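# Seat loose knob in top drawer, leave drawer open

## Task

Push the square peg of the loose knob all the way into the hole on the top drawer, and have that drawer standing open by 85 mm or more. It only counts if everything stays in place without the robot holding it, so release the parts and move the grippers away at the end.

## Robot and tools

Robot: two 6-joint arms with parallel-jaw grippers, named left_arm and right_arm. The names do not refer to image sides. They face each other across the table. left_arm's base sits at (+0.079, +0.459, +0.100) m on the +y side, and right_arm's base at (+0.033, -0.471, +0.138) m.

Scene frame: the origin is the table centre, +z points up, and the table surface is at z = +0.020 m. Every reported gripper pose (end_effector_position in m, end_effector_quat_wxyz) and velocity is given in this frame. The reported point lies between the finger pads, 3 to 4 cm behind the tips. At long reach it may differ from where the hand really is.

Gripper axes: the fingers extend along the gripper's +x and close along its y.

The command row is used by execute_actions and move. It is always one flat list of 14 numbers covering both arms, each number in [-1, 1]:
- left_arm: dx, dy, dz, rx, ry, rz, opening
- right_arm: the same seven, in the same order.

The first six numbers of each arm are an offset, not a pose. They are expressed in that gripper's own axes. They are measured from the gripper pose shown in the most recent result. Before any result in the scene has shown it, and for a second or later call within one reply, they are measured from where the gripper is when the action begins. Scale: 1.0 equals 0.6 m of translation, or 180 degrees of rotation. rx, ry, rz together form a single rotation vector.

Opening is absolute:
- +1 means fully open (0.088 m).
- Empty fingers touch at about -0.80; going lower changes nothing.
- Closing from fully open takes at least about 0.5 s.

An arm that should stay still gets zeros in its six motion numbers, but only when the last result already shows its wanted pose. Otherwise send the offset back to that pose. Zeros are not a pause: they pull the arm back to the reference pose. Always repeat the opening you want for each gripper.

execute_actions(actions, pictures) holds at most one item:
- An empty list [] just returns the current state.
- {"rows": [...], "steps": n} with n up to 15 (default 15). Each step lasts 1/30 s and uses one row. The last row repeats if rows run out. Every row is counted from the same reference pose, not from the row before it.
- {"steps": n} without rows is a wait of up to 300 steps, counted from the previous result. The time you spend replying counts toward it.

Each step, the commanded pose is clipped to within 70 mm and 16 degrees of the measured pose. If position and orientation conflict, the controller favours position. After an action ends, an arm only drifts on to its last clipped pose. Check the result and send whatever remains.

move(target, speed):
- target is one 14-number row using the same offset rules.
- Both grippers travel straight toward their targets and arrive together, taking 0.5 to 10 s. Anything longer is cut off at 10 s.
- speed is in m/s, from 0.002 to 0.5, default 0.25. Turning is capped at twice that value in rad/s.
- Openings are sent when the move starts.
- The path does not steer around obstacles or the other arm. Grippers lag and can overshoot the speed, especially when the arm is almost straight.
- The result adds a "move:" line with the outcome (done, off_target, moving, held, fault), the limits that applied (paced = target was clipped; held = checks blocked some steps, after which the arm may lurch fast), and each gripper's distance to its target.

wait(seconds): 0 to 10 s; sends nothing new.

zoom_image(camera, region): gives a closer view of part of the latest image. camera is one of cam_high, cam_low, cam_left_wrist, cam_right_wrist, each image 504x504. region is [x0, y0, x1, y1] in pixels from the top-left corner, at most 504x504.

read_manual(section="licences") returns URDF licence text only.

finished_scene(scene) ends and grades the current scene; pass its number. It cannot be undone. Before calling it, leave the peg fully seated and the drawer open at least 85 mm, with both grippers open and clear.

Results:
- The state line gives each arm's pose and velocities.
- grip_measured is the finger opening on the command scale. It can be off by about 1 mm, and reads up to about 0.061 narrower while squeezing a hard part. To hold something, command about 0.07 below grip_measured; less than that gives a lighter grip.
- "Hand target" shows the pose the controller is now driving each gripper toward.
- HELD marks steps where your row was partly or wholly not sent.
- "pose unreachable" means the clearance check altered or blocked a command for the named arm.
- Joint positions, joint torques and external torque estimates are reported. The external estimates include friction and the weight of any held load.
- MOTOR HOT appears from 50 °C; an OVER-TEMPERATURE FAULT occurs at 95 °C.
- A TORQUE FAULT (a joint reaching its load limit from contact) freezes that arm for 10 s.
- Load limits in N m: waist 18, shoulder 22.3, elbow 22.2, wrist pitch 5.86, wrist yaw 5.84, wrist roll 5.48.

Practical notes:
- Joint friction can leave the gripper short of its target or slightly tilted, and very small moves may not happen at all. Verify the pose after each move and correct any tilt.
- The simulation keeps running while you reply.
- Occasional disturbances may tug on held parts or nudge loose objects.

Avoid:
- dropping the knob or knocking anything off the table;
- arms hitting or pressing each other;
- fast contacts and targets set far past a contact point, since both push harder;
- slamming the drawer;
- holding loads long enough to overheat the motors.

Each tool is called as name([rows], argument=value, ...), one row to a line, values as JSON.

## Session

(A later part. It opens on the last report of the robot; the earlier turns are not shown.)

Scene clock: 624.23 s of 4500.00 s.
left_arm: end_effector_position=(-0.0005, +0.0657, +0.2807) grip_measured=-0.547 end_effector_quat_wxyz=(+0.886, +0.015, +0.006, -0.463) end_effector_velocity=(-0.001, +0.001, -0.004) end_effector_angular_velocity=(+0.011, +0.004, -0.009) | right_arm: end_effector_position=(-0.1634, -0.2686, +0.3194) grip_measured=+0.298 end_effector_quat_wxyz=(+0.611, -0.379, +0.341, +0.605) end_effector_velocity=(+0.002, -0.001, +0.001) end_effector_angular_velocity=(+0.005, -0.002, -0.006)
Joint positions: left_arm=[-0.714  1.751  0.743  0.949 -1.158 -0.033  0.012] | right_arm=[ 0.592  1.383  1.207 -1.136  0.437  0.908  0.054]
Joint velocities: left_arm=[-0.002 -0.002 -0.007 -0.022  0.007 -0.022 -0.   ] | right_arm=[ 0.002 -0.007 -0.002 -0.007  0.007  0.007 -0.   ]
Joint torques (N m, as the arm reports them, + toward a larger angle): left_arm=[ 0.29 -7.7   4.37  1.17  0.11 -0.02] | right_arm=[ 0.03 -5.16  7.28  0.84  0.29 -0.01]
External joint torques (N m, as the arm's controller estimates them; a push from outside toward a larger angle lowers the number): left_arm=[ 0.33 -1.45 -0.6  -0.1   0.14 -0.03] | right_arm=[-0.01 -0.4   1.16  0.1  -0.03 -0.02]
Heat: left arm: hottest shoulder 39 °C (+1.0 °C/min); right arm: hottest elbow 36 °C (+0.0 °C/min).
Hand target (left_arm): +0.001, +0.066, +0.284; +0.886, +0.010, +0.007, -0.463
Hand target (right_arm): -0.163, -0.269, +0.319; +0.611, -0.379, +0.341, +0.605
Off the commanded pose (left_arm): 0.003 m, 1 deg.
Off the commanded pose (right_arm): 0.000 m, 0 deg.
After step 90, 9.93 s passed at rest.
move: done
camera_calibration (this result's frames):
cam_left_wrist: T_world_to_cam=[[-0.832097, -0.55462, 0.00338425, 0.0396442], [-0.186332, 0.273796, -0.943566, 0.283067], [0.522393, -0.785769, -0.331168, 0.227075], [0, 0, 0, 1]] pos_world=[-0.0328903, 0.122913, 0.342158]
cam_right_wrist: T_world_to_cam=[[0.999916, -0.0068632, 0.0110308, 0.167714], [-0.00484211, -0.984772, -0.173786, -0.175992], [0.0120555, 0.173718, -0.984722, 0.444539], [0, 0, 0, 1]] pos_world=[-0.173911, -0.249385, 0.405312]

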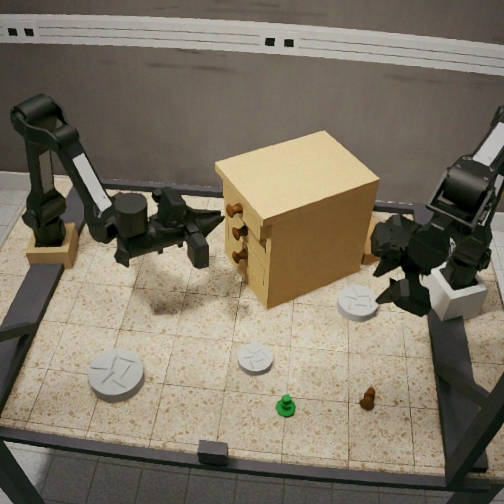

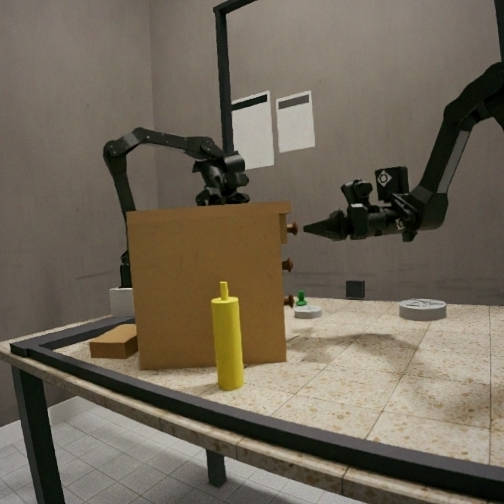

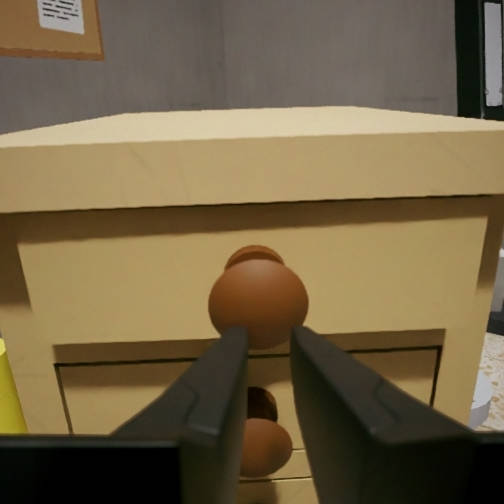

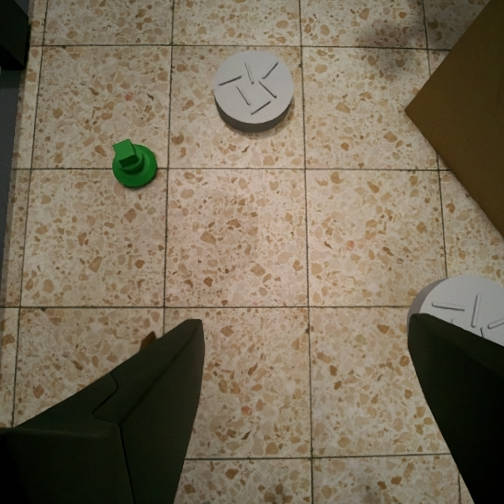

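move(target=[0.0,0.007,0.003,0,0,0,-0.55,0,0,0,0,0,0,0.3], speed=0.03)

zoom_image(camera="cam_low", region=[260,190,360,280])

Scene clock: 628.37 s of 4500.00 s.
left_arm: end_effector_position=(+0.0004, +0.0663, +0.2790) grip_measured=-0.547 end_effector_quat_wxyz=(+0.886, +0.018, +0.006, -0.463) end_effector_velocity=(-0.003, -0.001, +0.001) end_effector_angular_velocity=(-0.026, +0.028, -0.024) | right_arm: end_effector_position=(-0.1634, -0.2686, +0.3194) grip_measured=+0.298 end_effector_quat_wxyz=(+0.611, -0.379, +0.341, +0.605) end_effector_velocity=(+0.002, -0.002, -0.003) end_effector_angular_velocity=(-0.025, -0.002, +0.005)
Joint positions: left_arm=[-0.713  1.751  0.738  0.947 -1.158 -0.034  0.012] | right_arm=[ 0.592  1.383  1.207 -1.136  0.437  0.908  0.054]
Joint velocities: left_arm=[-0.002 -0.002 -0.007  0.022  0.022 -0.022  0.   ] | right_arm=[-0.007 -0.002 -0.007 -0.007 -0.022 -0.007 -0.   ]
Joint torques (N m, as the arm reports them, + toward a larger angle): left_arm=[ 0.23 -8.11  3.6   1.11  0.14  0.14] | right_arm=[ 0.02 -5.13  7.3   0.85  0.31 -0.01]
External joint torques (N m, as the arm's controller estimates them; a push from outside toward a larger angle lowers the number): left_arm=[ 0.28 -1.8  -1.41 -0.18  0.17  0.14] | right_arm=[ 0.04 -0.41  1.22  0.12 -0.02 -0.02]
Heat: left arm: hottest shoulder 39 °C (+1.0 °C/min); right arm: hottest elbow 36 °C (+0.0 °C/min).
Hand target (left_arm): +0.003, +0.068, +0.283; +0.886, +0.015, +0.006, -0.463
Hand target (right_arm): -0.163, -0.269, +0.319; +0.611, -0.379, +0.341, +0.605
Off the commanded pose (left_arm): 0.005 m, 0 deg.
Off the commanded pose (right_arm): 0.000 m, 0 deg.
After step 90, 0.43 s passed at rest.
move: done
camera_calibration (this result's frames):
cam_left_wrist: T_world_to_cam=[[-0.83166, -0.555284, -0.0013495, 0.0420586], [-0.184259, 0.278259, -0.942667, 0.280945], [0.523823, -0.783729, -0.333733, 0.227138], [0, 0, 0, 1]] pos_world=[-0.032235, 0.123194, 0.340697]
cam_right_wrist: T_world_to_cam=[[0.999916, -0.0068632, 0.0110308, 0.167714], [-0.00484211, -0.984772, -0.173786, -0.175992], [0.0120555, 0.173718, -0.984722, 0.444539], [0, 0, 0, 1]] pos_world=[-0.173911, -0.249385, 0.405312]

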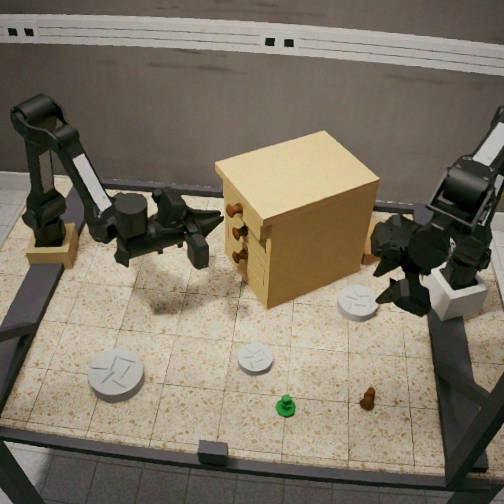

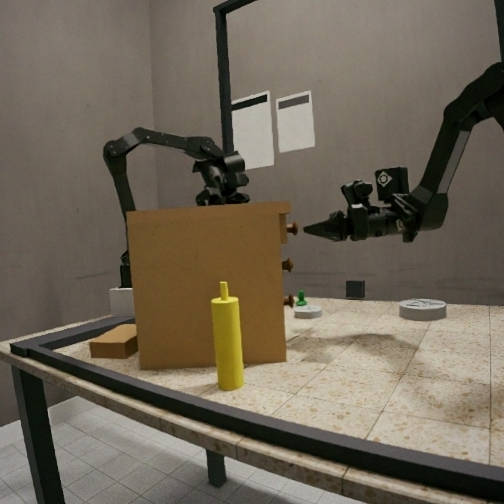

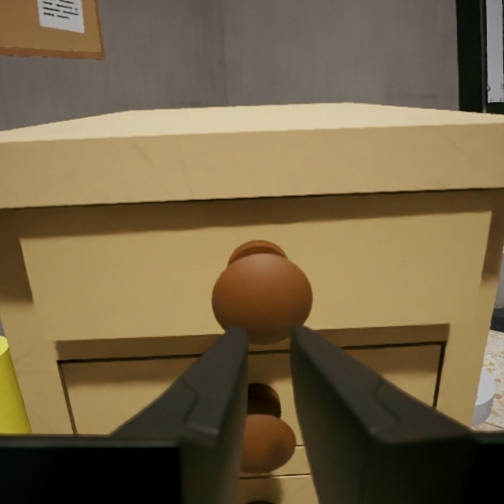

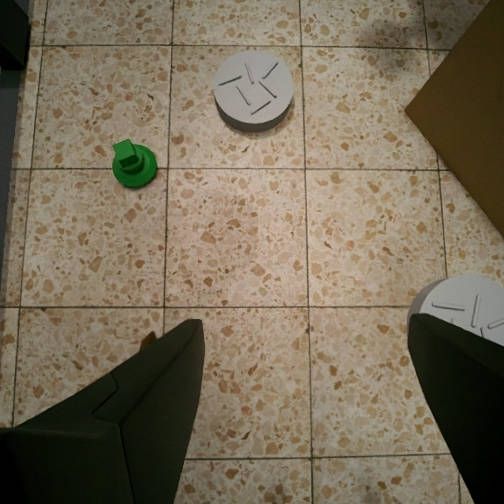

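Region (260, 190, 360, 280) of cam_low's 504x504 image, scaled by 5.040, with more detail than that image has; it fills the top 454 rows of this view, and the rest is white.

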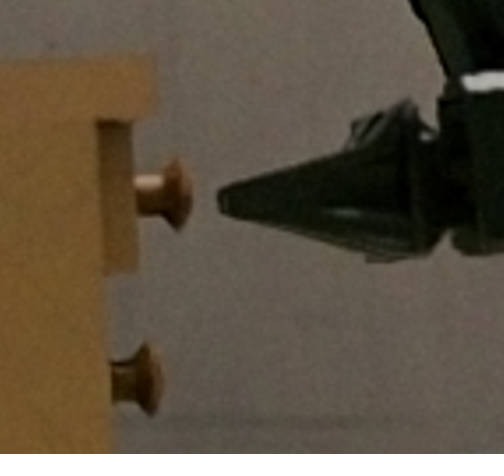

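execute_actions(actions=[])

Scene clock: 637.87 s of 4500.00 s.
left_arm: end_effector_position=(+0.0004, +0.0664, +0.2790) grip_measured=-0.547 end_effector_quat_wxyz=(+0.886, +0.018, +0.006, -0.463) end_effector_velocity=(+0.000, +0.001, +0.001) end_effector_angular_velocity=(-0.002, +0.011, +0.005) | right_arm: end_effector_position=(-0.1634, -0.2686, +0.3194) grip_measured=+0.298 end_effector_quat_wxyz=(+0.611, -0.379, +0.341, +0.605) end_effector_velocity=(-0.002, -0.001, -0.001) end_effector_angular_velocity=(-0.005, -0.005, +0.024)
Joint positions: left_arm=[-0.713  1.751  0.738  0.947 -1.158 -0.034  0.012] | right_arm=[ 0.592  1.383  1.207 -1.136  0.437  0.908  0.054]
Joint velocities: left_arm=[-0.002 -0.007  0.002 -0.022 -0.007 -0.022 -0.   ] | right_arm=[ 0.002  0.002 -0.002  0.007 -0.007 -0.022  0.   ]
Joint torques (N m, as the arm reports them, + toward a larger angle): left_arm=[ 0.3  -8.35  3.71  1.13  0.09  0.08] | right_arm=[ 0.02 -5.2   7.27  0.84  0.3  -0.01]
External joint torques (N m, as the arm's controller estimates them; a push from outside toward a larger angle lowers the number): left_arm=[ 0.3  -2.09 -1.27 -0.15  0.13  0.07] | right_arm=[-0.01 -0.49  1.1   0.07 -0.02 -0.02]
Heat: left arm: hottest shoulder 39 °C (+1.0 °C/min); right arm: hottest elbow 36 °C (+0.0 °C/min).
Hand target (left_arm): +0.003, +0.068, +0.283; +0.886, +0.015, +0.006, -0.463
Hand target (right_arm): -0.163, -0.269, +0.319; +0.611, -0.379, +0.341, +0.605
Off the commanded pose (left_arm): 0.005 m, 0 deg.
Off the commanded pose (right_arm): 0.000 m, 0 deg.
Steps of this call (steps 1 to 90: nothing new was sent; then 6.50 s passed at rest). Readings (end_effector_position):
1: left_arm (+0.0004, +0.0663, +0.2790) | right_arm (-0.1634, -0.2686, +0.3194)
2: left_arm (+0.0004, +0.0663, +0.2790) | right_arm (-0.1634, -0.2686, +0.3194)
4: left_arm (+0.0004, +0.0663, +0.2790) | right_arm (-0.1634, -0.2686, +0.3194)
8: left_arm (+0.0004, +0.0663, +0.2790) | right_arm (-0.1634, -0.2686, +0.3194)
90: the state above
camera_calibration (this result's frames):
cam_left_wrist: T_world_to_cam=[[-0.83166, -0.555284, -0.0013495, 0.0421485], [-0.184259, 0.278259, -0.942667, 0.280948], [0.523823, -0.783729, -0.333733, 0.227183], [0, 0, 0, 1]] pos_world=[-0.0321833, 0.123278, 0.340715]
cam_right_wrist: T_world_to_cam=[[0.999916, -0.0068632, 0.0110308, 0.167714], [-0.00484211, -0.984772, -0.173786, -0.175992], [0.0120555, 0.173718, -0.984722, 0.444539], [0, 0, 0, 1]] pos_world=[-0.173911, -0.249385, 0.405312]

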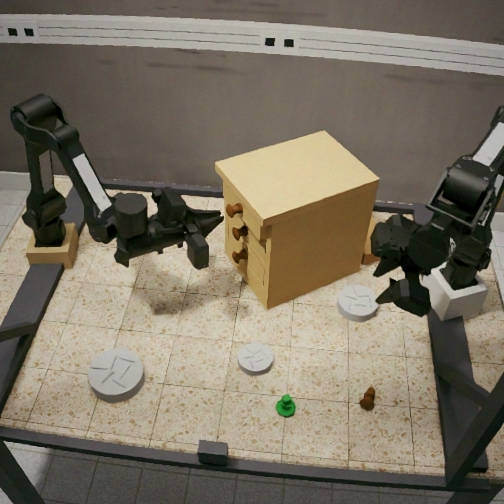

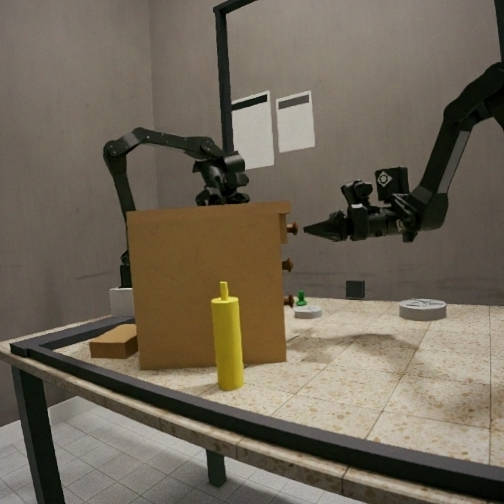

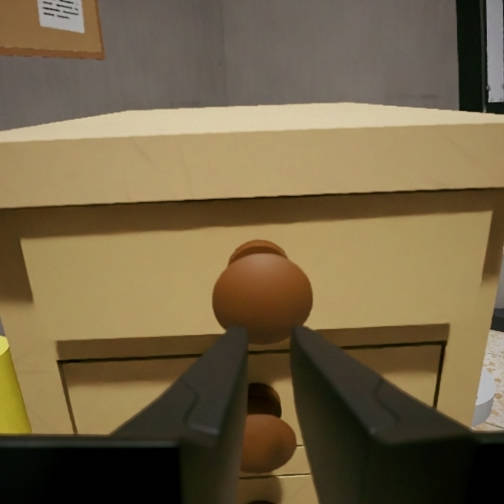

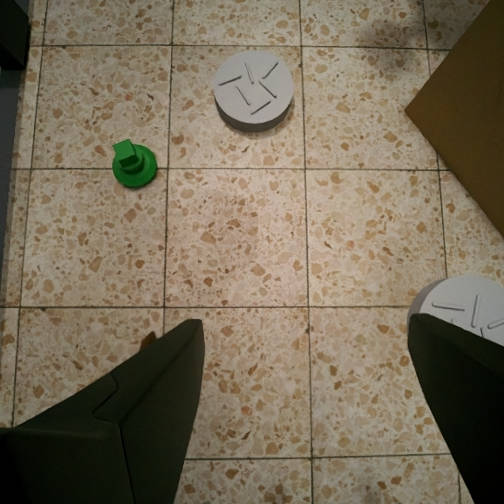

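move(target=[0.05,-0.008,0.003,0,0,0,-0.55,0,0,0,0,0,0,0.3], speed=0.02)

zoom_image(camera="cam_low", region=[260,190,360,280])

Scene clock: 659.17 s of 4500.00 s.
left_arm: end_effector_position=(+0.0067, +0.0534, +0.2790) grip_measured=-0.547 end_effector_quat_wxyz=(+0.887, +0.020, +0.005, -0.461) end_effector_velocity=(-0.002, +0.001, +0.003) end_effector_angular_velocity=(-0.015, +0.012, +0.000) | right_arm: end_effector_position=(-0.1634, -0.2686, +0.3194) grip_measured=+0.298 end_effector_quat_wxyz=(+0.611, -0.379, +0.341, +0.605) end_effector_velocity=(+0.001, -0.002, -0.002) end_effector_angular_velocity=(-0.023, -0.005, +0.018)
Joint positions: left_arm=[-0.676  1.779  0.772  0.945 -1.124 -0.025  0.012] | right_arm=[ 0.592  1.383  1.207 -1.136  0.437  0.908  0.054]
Joint velocities: left_arm=[-0.007 -0.002  0.002  0.007 -0.007 -0.007 -0.   ] | right_arm=[-0.007 -0.002 -0.002 -0.007 -0.022 -0.022 -0.   ]
Joint torques (N m, as the arm reports them, + toward a larger angle): left_arm=[ 2.83 -4.03  8.24  1.07  1.46  0.11] | right_arm=[ 0.01 -5.12  7.29  0.84  0.31 -0.02]
External joint torques (N m, as the arm's controller estimates them; a push from outside toward a larger angle lowers the number): left_arm=[ 2.86  2.54  3.16 -0.25  1.49  0.11] | right_arm=[ 0.02 -0.45  1.17  0.09 -0.02 -0.03]
Heat: left arm: hottest shoulder 40 °C (+3.0 °C/min); right arm: hottest elbow 36 °C (+0.0 °C/min).
Hand target (left_arm): +0.014, +0.040, +0.280; +0.887, +0.018, +0.005, -0.462
Hand target (right_arm): -0.163, -0.269, +0.319; +0.611, -0.379, +0.341, +0.605
Off the commanded pose (left_arm): 0.016 m, 0 deg.
Off the commanded pose (right_arm): 0.000 m, 0 deg.
After step 90, 16.57 s passed at rest.
move: off_target (left_arm)
camera_calibration (this result's frames):
cam_left_wrist: T_world_to_cam=[[-0.830046, -0.557665, -0.00577877, 0.0415494], [-0.181759, 0.280303, -0.942547, 0.285483], [0.527245, -0.781307, -0.334025, 0.213609], [0, 0, 0, 1]] pos_world=[-0.0262471, 0.110043, 0.340672]
cam_right_wrist: T_world_to_cam=[[0.999916, -0.0068632, 0.0110308, 0.167714], [-0.00484211, -0.984772, -0.173786, -0.175992], [0.0120555, 0.173718, -0.984722, 0.444539], [0, 0, 0, 1]] pos_world=[-0.173911, -0.249385, 0.405312]

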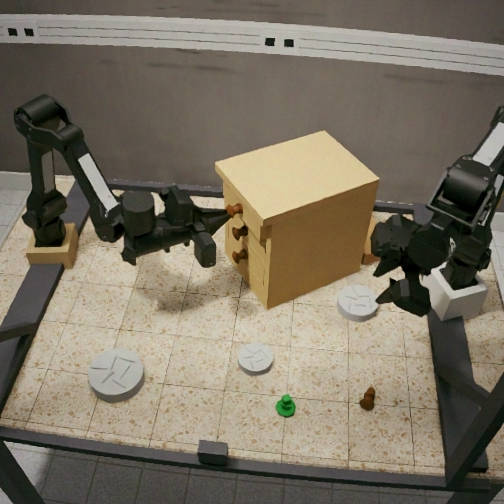

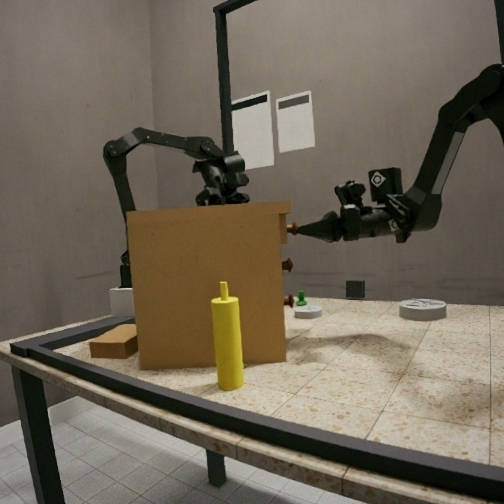

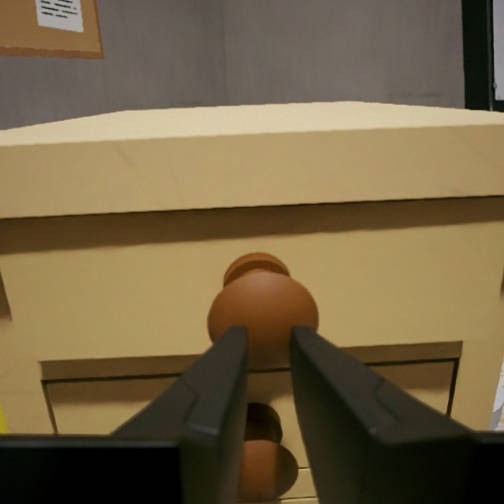

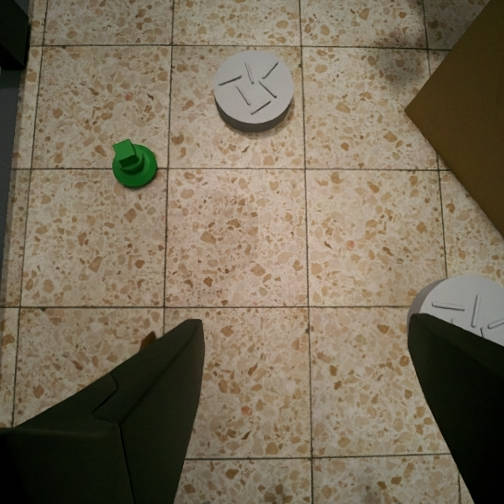

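Region (260, 190, 360, 280) of cam_low's 504x504 image, scaled by 5.040, with more detail than that image has; it fills the top 454 rows of this view, and the rest is white.

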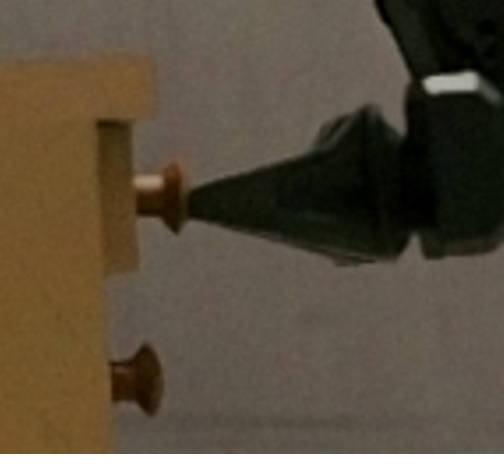

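move(target=[0.05,0.0,0.002,0,0,0,-0.55,0,0,0,0,0,0,0.3], speed=0.02)

zoom_image(camera="cam_low", region=[260,190,360,280])

Scene clock: 665.00 s of 4500.00 s.
left_arm: end_effector_position=(+0.0067, +0.0519, +0.2780) grip_measured=-0.547 end_effector_quat_wxyz=(+0.885, +0.025, +0.003, -0.465) end_effector_velocity=(+0.000, +0.002, +0.001) end_effector_angular_velocity=(+0.006, -0.008, +0.005) | right_arm: end_effector_position=(-0.1634, -0.2686, +0.3194) grip_measured=+0.298 end_effector_quat_wxyz=(+0.611, -0.379, +0.341, +0.605) end_effector_velocity=(+0.006, +0.000, -0.001) end_effector_angular_velocity=(+0.003, -0.038, -0.002)
Joint positions: left_arm=[-0.672  1.781  0.772  0.945 -1.111 -0.016  0.012] | right_arm=[ 0.592  1.383  1.207 -1.136  0.437  0.908  0.054]
Joint velocities: left_arm=[-0.002 -0.007 -0.002 -0.007 -0.007  0.007 -0.   ] | right_arm=[-0.002  0.002 -0.002 -0.022  0.022 -0.007  0.   ]
Joint torques (N m, as the arm reports them, + toward a larger angle): left_arm=[ 5.52 -3.14  9.21  1.3   2.37  0.17] | right_arm=[-0.02 -5.17  7.28  0.85  0.31 -0.01]
External joint torques (N m, as the arm's controller estimates them; a push from outside toward a larger angle lowers the number): left_arm=[ 5.51  3.4   4.17 -0.02  2.4   0.16] | right_arm=[-0.01 -0.55  1.21  0.1  -0.01 -0.02]
Heat: left arm: hottest shoulder 39 °C (+2.0 °C/min); right arm: hottest elbow 36 °C (+0.0 °C/min).
Hand target (left_arm): +0.024, +0.032, +0.280; +0.887, +0.020, +0.004, -0.461
Hand target (right_arm): -0.163, -0.269, +0.319; +0.611, -0.379, +0.341, +0.605
Off the commanded pose (left_arm): 0.029 m, 1 deg.
Off the commanded pose (right_arm): 0.000 m, 0 deg.
After step 90, 1.10 s passed at rest.
move: off_target (left_arm)
camera_calibration (this result's frames):
cam_left_wrist: T_world_to_cam=[[-0.834942, -0.550099, -0.0162117, 0.0432301], [-0.172035, 0.288869, -0.941785, 0.284301], [0.522758, -0.783547, -0.335825, 0.212705], [0, 0, 0, 1]] pos_world=[-0.0261889, 0.108319, 0.339883]
cam_right_wrist: T_world_to_cam=[[0.999916, -0.0068632, 0.0110308, 0.167714], [-0.00484211, -0.984772, -0.173786, -0.175992], [0.0120555, 0.173718, -0.984722, 0.444539], [0, 0, 0, 1]] pos_world=[-0.173911, -0.249385, 0.405312]

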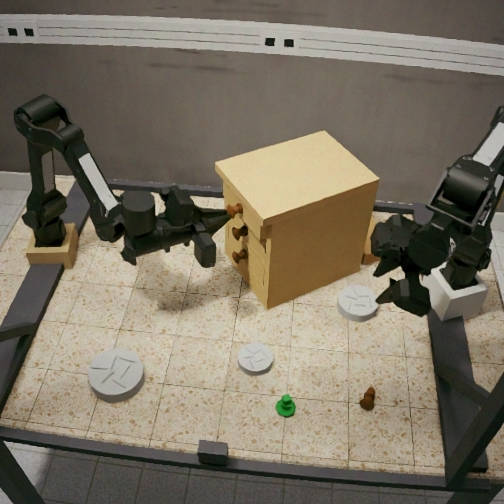

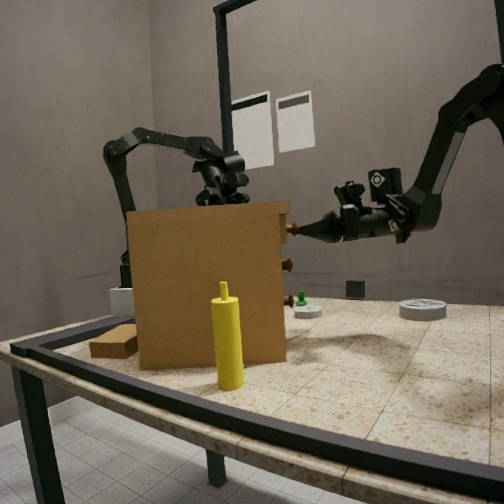

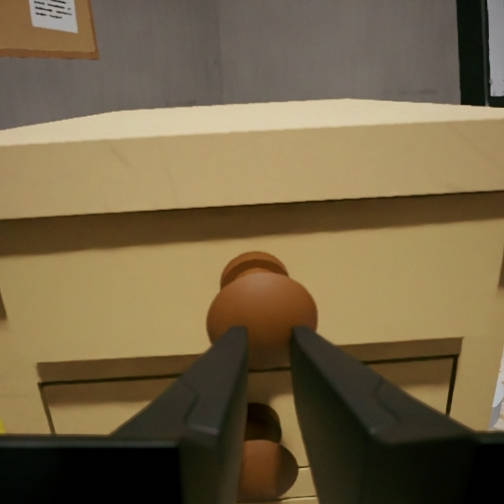

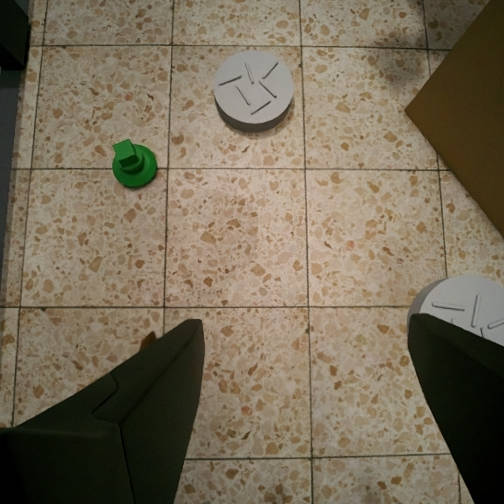

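Region (260, 190, 360, 280) of cam_low's 504x504 image, scaled by 5.040, with more detail than that image has; it fills the top 454 rows of this view, and the rest is white.

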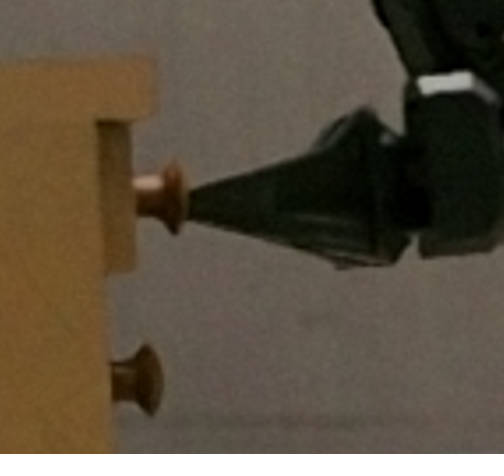

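move(target=[-0.06,0.02,0.0,0,0,0,-0.55,0,0,0,0,0,0,0.3], speed=0.05)

zoom_image(camera="cam_low", region=[270,200,330,280])

zoom_image(camera="cam_high", region=[210,190,270,270])

Scene clock: 671.03 s of 4500.00 s.
left_arm: end_effector_position=(-0.0042, +0.0849, +0.2763) grip_measured=-0.547 end_effector_quat_wxyz=(+0.884, +0.029, +0.003, -0.466) end_effector_velocity=(+0.001, +0.004, +0.001) end_effector_angular_velocity=(-0.011, +0.015, +0.015) | right_arm: end_effector_position=(-0.1634, -0.2686, +0.3194) grip_measured=+0.298 end_effector_quat_wxyz=(+0.611, -0.379, +0.341, +0.605) end_effector_velocity=(-0.001, +0.000, -0.001) end_effector_angular_velocity=(-0.005, -0.005, +0.019)
Joint positions: left_arm=[-0.757  1.707  0.68   0.94  -1.194 -0.031  0.012] | right_arm=[ 0.592  1.383  1.207 -1.136  0.437  0.908  0.054]
Joint velocities: left_arm=[-0.007 -0.012 -0.007 -0.007 -0.022 -0.022  0.   ] | right_arm=[-0.002  0.002 -0.002  0.007 -0.007 -0.022 -0.   ]
Joint torques (N m, as the arm reports them, + toward a larger angle): left_arm=[-0.29 -7.77  3.6   1.14 -0.3  -0.04] | right_arm=[ 0.03 -5.13  7.25  0.84  0.3   0.  ]
External joint torques (N m, as the arm's controller estimates them; a push from outside toward a larger angle lowers the number): left_arm=[-0.32 -1.83 -1.38 -0.14 -0.24 -0.05] | right_arm=[ 0.01 -0.44  1.12  0.09 -0.03 -0.01]
Heat: left arm: hottest shoulder 39 °C (+1.0 °C/min); right arm: hottest elbow 37 °C (+1.0 °C/min).
Hand target (left_arm): -0.004, +0.088, +0.279; +0.885, +0.025, +0.003, -0.465
Hand target (right_arm): -0.163, -0.269, +0.319; +0.611, -0.379, +0.341, +0.605
Off the commanded pose (left_arm): 0.005 m, 1 deg.
Off the commanded pose (right_arm): 0.000 m, 0 deg.
After step 90, 1.90 s passed at rest.
move: done
camera_calibration (this result's frames):
cam_left_wrist: T_world_to_cam=[[-0.835567, -0.548848, -0.0243893, 0.0544086], [-0.166991, 0.29602, -0.940471, 0.270373], [0.523395, -0.781754, -0.338997, 0.244432], [0, 0, 0, 1]] pos_world=[-0.0373227, 0.140912, 0.338467]
cam_right_wrist: T_world_to_cam=[[0.999916, -0.0068632, 0.0110308, 0.167714], [-0.00484211, -0.984772, -0.173786, -0.175992], [0.0120555, 0.173718, -0.984722, 0.444539], [0, 0, 0, 1]] pos_world=[-0.173911, -0.249385, 0.405312]

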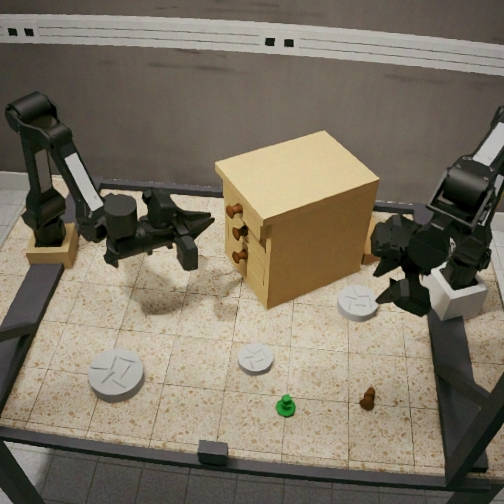

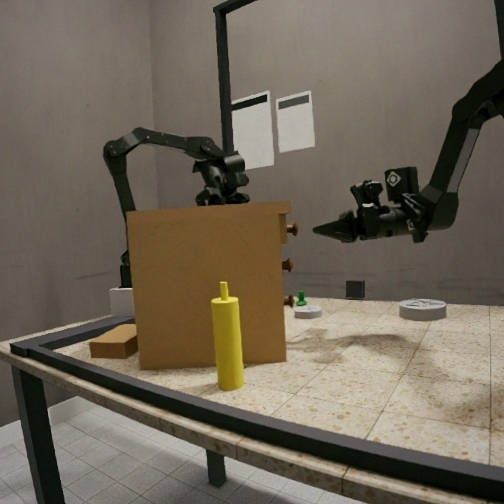

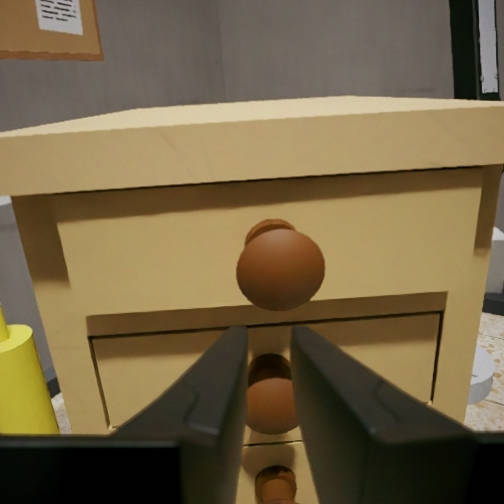

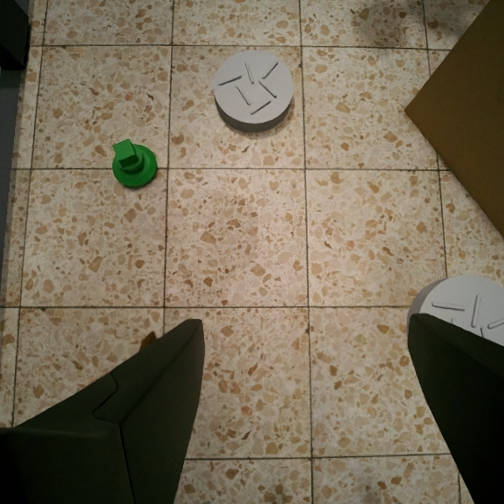

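Region (270, 200, 330, 280) of cam_low's 504x504 image, scaled by 6.300, with more detail than that image has; it fills the left 378 columns of this view, and the rest is white.

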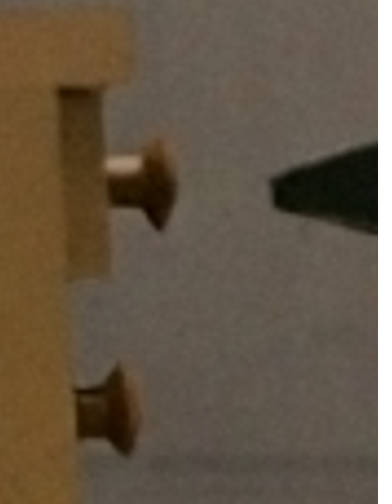

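Region (210, 190, 270, 270) of cam_high's 504x504 image, scaled by 6.300, with more detail than that image has; it fills the left 378 columns of this view, and the rest is white.

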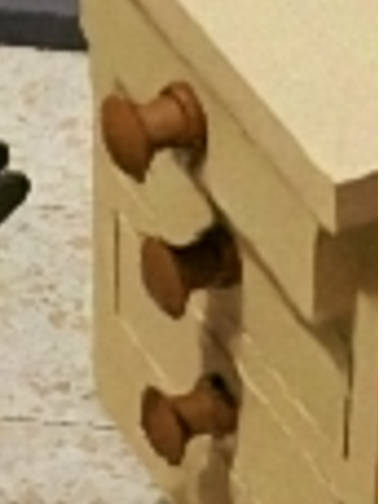

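zoom_image(camera="cam_left_wrist", region=[210,190,350,330])

Region (210, 190, 350, 330) of cam_left_wrist's 504x504 image, scaled by 3.600, with more detail than that image has.

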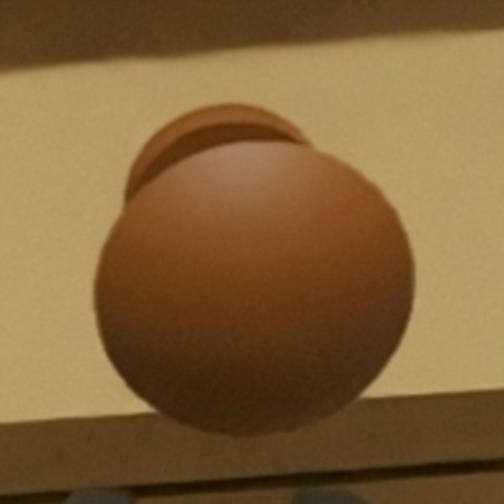

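move(target=[0.076,-0.02,0.012,0,-0.004,0,0.3,0,0,0,0,0,0,0.3], speed=0.05)

zoom_image(camera="cam_low", region=[260,190,360,280])

Scene clock: 683.77 s of 4500.00 s.
left_arm: end_effector_position=(+0.0118, +0.0440, +0.2812) grip_measured=+0.297 end_effector_quat_wxyz=(+0.885, +0.028, -0.003, -0.465) end_effector_velocity=(+0.002, -0.002, -0.001) end_effector_angular_velocity=(+0.002, +0.003, +0.000) | right_arm: end_effector_position=(-0.1634, -0.2686, +0.3194) grip_measured=+0.298 end_effector_quat_wxyz=(+0.611, -0.379, +0.341, +0.605) end_effector_velocity=(-0.000, -0.002, -0.000) end_effector_angular_velocity=(-0.019, +0.006, +0.010)
Joint positions: left_arm=[-0.647  1.793  0.791  0.956 -1.086  0.012  0.054] | right_arm=[ 0.592  1.383  1.207 -1.136  0.437  0.908  0.054]
Joint velocities: left_arm=[ 0.007  0.002  0.002 -0.007  0.007 -0.007 -0.   ] | right_arm=[-0.002 -0.002  0.002 -0.007 -0.022 -0.007 -0.   ]
Joint torques (N m, as the arm reports them, + toward a larger angle): left_arm=[ 0.37 -5.53  5.95  1.56  0.13  0.09] | right_arm=[ 0.02 -5.18  7.26  0.84  0.31 -0.02]
External joint torques (N m, as the arm's controller estimates them; a push from outside toward a larger angle lowers the number): left_arm=[0.3  1.08 0.93 0.24 0.17 0.09] | right_arm=[ 0.01 -0.45  1.12  0.09 -0.01 -0.02]
Heat: left arm: hottest shoulder 39 °C (+0.0 °C/min); right arm: hottest elbow 37 °C (+1.0 °C/min).
Hand target (left_arm): +0.012, +0.040, +0.281; +0.885, +0.027, -0.003, -0.466
Hand target (right_arm): -0.163, -0.269, +0.319; +0.611, -0.379, +0.341, +0.605
Off the commanded pose (left_arm): 0.004 m, 0 deg.
Off the commanded pose (right_arm): 0.000 m, 0 deg.
After step 90, 8.40 s passed at rest.
move: done
camera_calibration (this result's frames):
cam_left_wrist: T_world_to_cam=[[-0.835021, -0.54954, -0.0273061, 0.0463101], [-0.159453, 0.289189, -0.943899, 0.290858], [0.526607, -0.783821, -0.329105, 0.203034], [0, 0, 0, 1]] pos_world=[-0.0218708, 0.100478, 0.342625]
cam_right_wrist: T_world_to_cam=[[0.999916, -0.0068632, 0.0110308, 0.167714], [-0.00484211, -0.984772, -0.173786, -0.175992], [0.0120555, 0.173718, -0.984722, 0.444539], [0, 0, 0, 1]] pos_world=[-0.173911, -0.249385, 0.405312]

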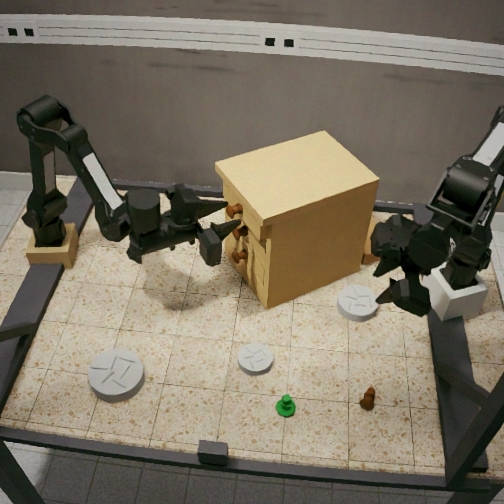

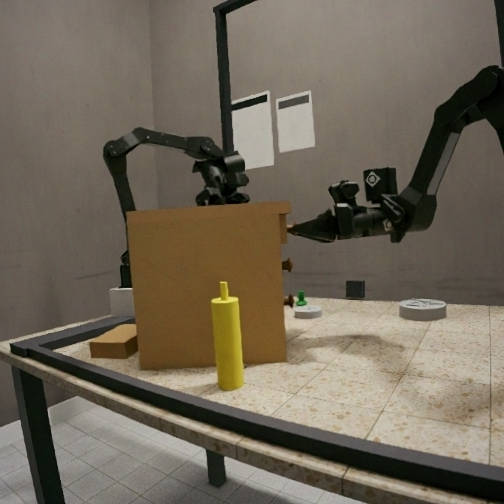

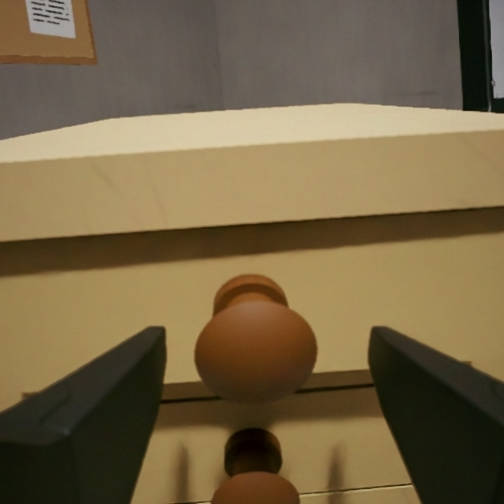

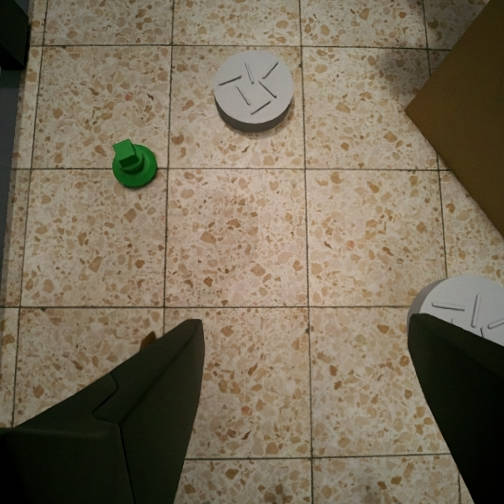

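Region (260, 190, 360, 280) of cam_low's 504x504 image, scaled by 5.040, with more detail than that image has; it fills the top 454 rows of this view, and the rest is white.

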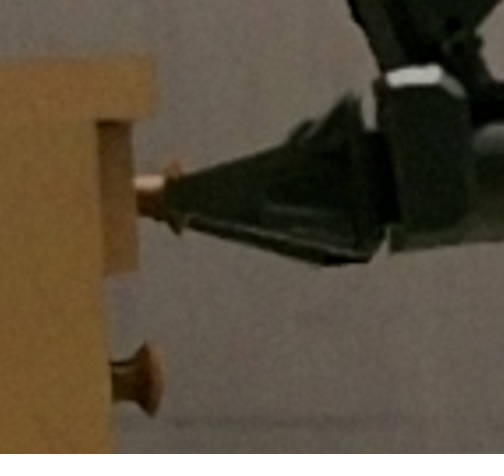

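move(target=[0.014,0.008,0.003,0,-0.001,0,0.3,0,0,0,0,0,0,0.3], speed=0.03)

zoom_image(camera="cam_low", region=[260,190,360,280])

Scene clock: 689.00 s of 4500.00 s.
left_arm: end_effector_position=(+0.0190, +0.0402, +0.2813) grip_measured=+0.297 end_effector_quat_wxyz=(+0.885, +0.030, -0.004, -0.465) end_effector_velocity=(-0.000, -0.001, +0.003) end_effector_angular_velocity=(-0.015, +0.012, -0.005) | right_arm: end_effector_position=(-0.1634, -0.2686, +0.3194) grip_measured=+0.298 end_effector_quat_wxyz=(+0.611, -0.379, +0.341, +0.605) end_effector_velocity=(-0.003, -0.002, -0.001) end_effector_angular_velocity=(-0.014, +0.014, +0.014)
Joint positions: left_arm=[-0.622  1.794  0.793  0.957 -1.062  0.018  0.054] | right_arm=[ 0.592  1.383  1.207 -1.136  0.437  0.908  0.054]
Joint velocities: left_arm=[ 0.002 -0.002  0.002  0.007  0.007 -0.007 -0.   ] | right_arm=[ 0.002 -0.002 -0.002  0.007 -0.022 -0.007 -0.   ]
Joint torques (N m, as the arm reports them, + toward a larger angle): left_arm=[ 0.12 -7.13  4.43  1.57  0.12  0.12] | right_arm=[ 0.   -5.17  7.27  0.84  0.31 -0.01]
External joint torques (N m, as the arm's controller estimates them; a push from outside toward a larger angle lowers the number): left_arm=[ 0.12 -0.44 -0.68  0.22  0.15  0.12] | right_arm=[-0.01 -0.42  1.12  0.09 -0.01 -0.02]
Heat: left arm: hottest shoulder 39 °C (+0.0 °C/min); right arm: hottest elbow 37 °C (+1.0 °C/min).
Hand target (left_arm): +0.020, +0.040, +0.283; +0.885, +0.027, -0.004, -0.465
Hand target (right_arm): -0.163, -0.269, +0.319; +0.611, -0.379, +0.341, +0.605
Off the commanded pose (left_arm): 0.002 m, 0 deg.
Off the commanded pose (right_arm): 0.000 m, 0 deg.
After step 90, 1.50 s passed at rest.
move: done
camera_calibration (this result's frames):
cam_left_wrist: T_world_to_cam=[[-0.834355, -0.550344, -0.0311843, 0.0513314], [-0.156838, 0.291249, -0.943703, 0.293002], [0.528444, -0.782493, -0.32932, 0.196302], [0, 0, 0, 1]] pos_world=[-0.0149523, 0.0965184, 0.342754]
cam_right_wrist: T_world_to_cam=[[0.999916, -0.0068632, 0.0110308, 0.167714], [-0.00484211, -0.984772, -0.173786, -0.175992], [0.0120555, 0.173718, -0.984722, 0.444539], [0, 0, 0, 1]] pos_world=[-0.173911, -0.249385, 0.405312]

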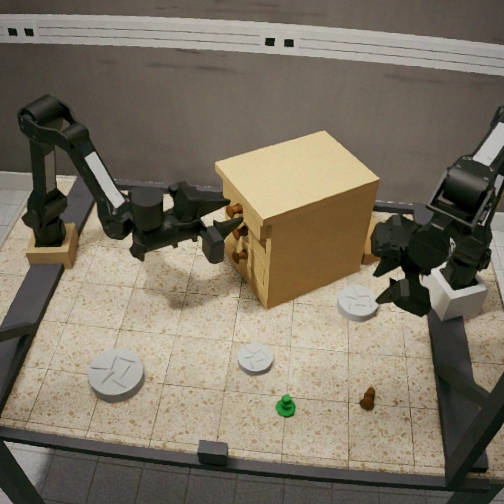

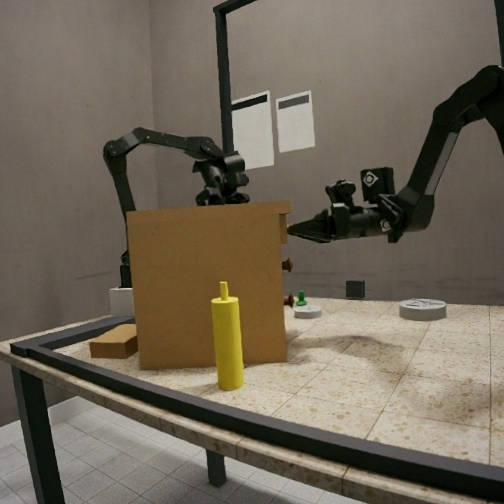

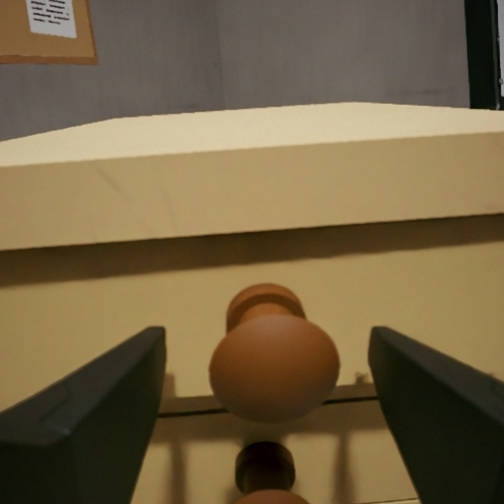

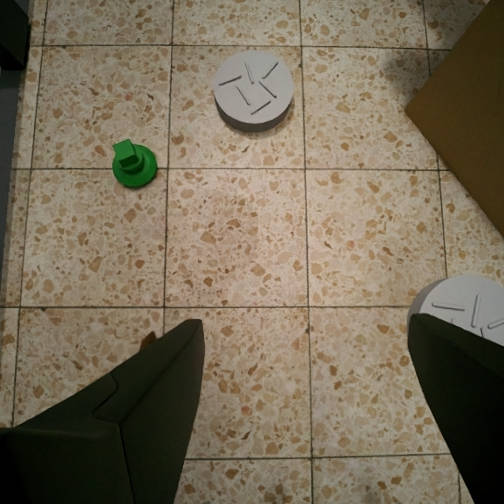

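Region (260, 190, 360, 280) of cam_low's 504x504 image, scaled by 5.040, with more detail than that image has; it fills the top 454 rows of this view, and the rest is white.

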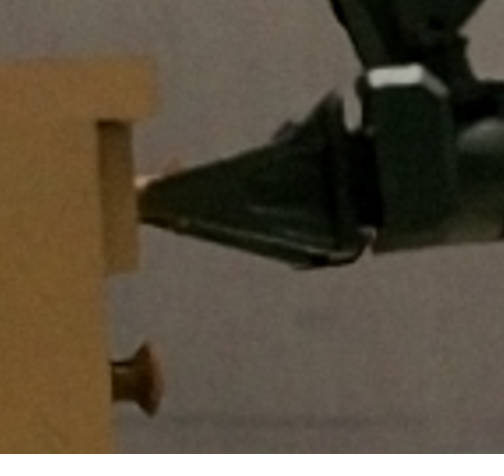

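move(target=[-0.002,0,0.002,0,-0.001,0,-0.36,0,0,0,0,0,0,0.3], speed=0.02)

Scene clock: 692.43 s of 4500.00 s.
left_arm: end_effector_position=(+0.0189, +0.0401, +0.2814) grip_measured=-0.292 end_effector_quat_wxyz=(+0.885, +0.030, -0.004, -0.465) end_effector_velocity=(-0.002, +0.002, -0.001) end_effector_angular_velocity=(+0.011, -0.010, -0.000) | right_arm: end_effector_position=(-0.1634, -0.2686, +0.3194) grip_measured=+0.298 end_effector_quat_wxyz=(+0.611, -0.379, +0.341, +0.605) end_effector_velocity=(+0.006, -0.000, -0.001) end_effector_angular_velocity=(-0.006, -0.026, -0.003)
Joint positions: left_arm=[-0.622  1.794  0.793  0.958 -1.061  0.02   0.025] | right_arm=[ 0.592  1.383  1.207 -1.136  0.437  0.908  0.054]
Joint velocities: left_arm=[-0.007 -0.002 -0.002 -0.007 -0.007  0.007  0.   ] | right_arm=[-0.007 -0.002 -0.002 -0.022  0.007 -0.007  0.   ]
Joint torques (N m, as the arm reports them, + toward a larger angle): left_arm=[-0.16 -7.12  4.44  1.59 -0.2   0.1 ] | right_arm=[-0.01 -5.19  7.25  0.85  0.3  -0.01]
External joint torques (N m, as the arm's controller estimates them; a push from outside toward a larger angle lowers the number): left_arm=[-0.13 -0.47 -0.62  0.26 -0.17  0.09] | right_arm=[ 0.01 -0.47  1.15  0.13 -0.03 -0.02]
Heat: left arm: hottest shoulder 39 °C (+0.0 °C/min); right arm: hottest elbow 37 °C (+1.0 °C/min).
Hand target (left_arm): +0.018, +0.041, +0.283; +0.885, +0.029, -0.005, -0.465
Hand target (right_arm): -0.163, -0.269, +0.319; +0.611, -0.379, +0.341, +0.605
Off the commanded pose (left_arm): 0.002 m, 0 deg.
Off the commanded pose (right_arm): 0.000 m, 0 deg.
move: done
camera_calibration (this result's frames):
cam_left_wrist: T_world_to_cam=[[-0.834968, -0.54934, -0.0324589, 0.0514882], [-0.155233, 0.291713, -0.943825, 0.293141], [0.52795, -0.783025, -0.328847, 0.196246], [0, 0, 0, 1]] pos_world=[-0.015112, 0.096437, 0.34288]
cam_right_wrist: T_world_to_cam=[[0.999916, -0.0068632, 0.0110308, 0.167714], [-0.00484211, -0.984772, -0.173786, -0.175992], [0.0120555, 0.173718, -0.984722, 0.444539], [0, 0, 0, 1]] pos_world=[-0.173911, -0.249385, 0.405312]

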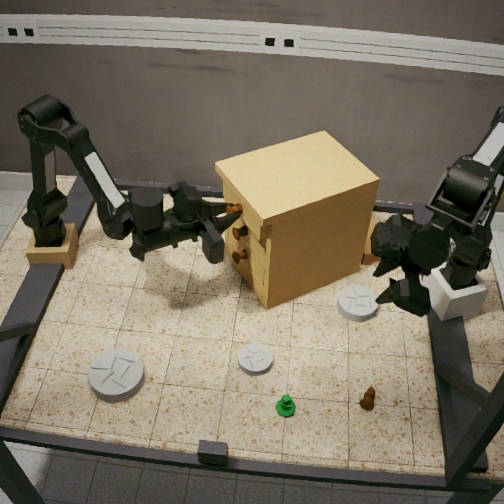

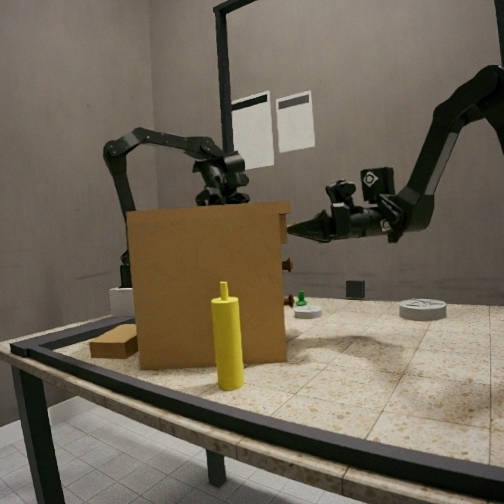

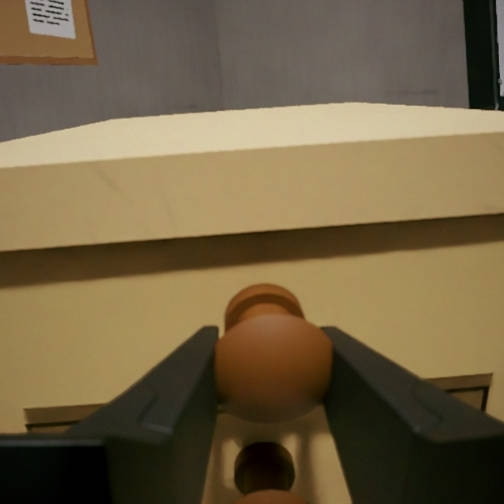

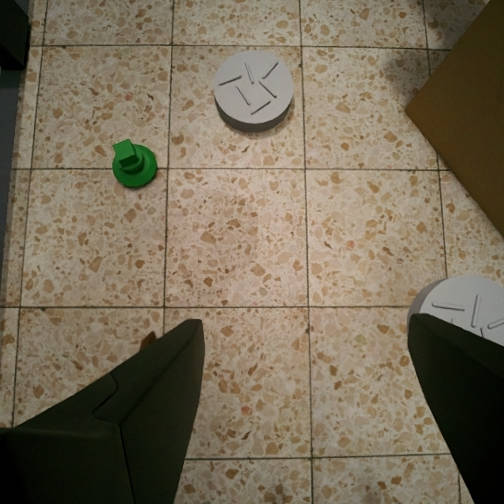

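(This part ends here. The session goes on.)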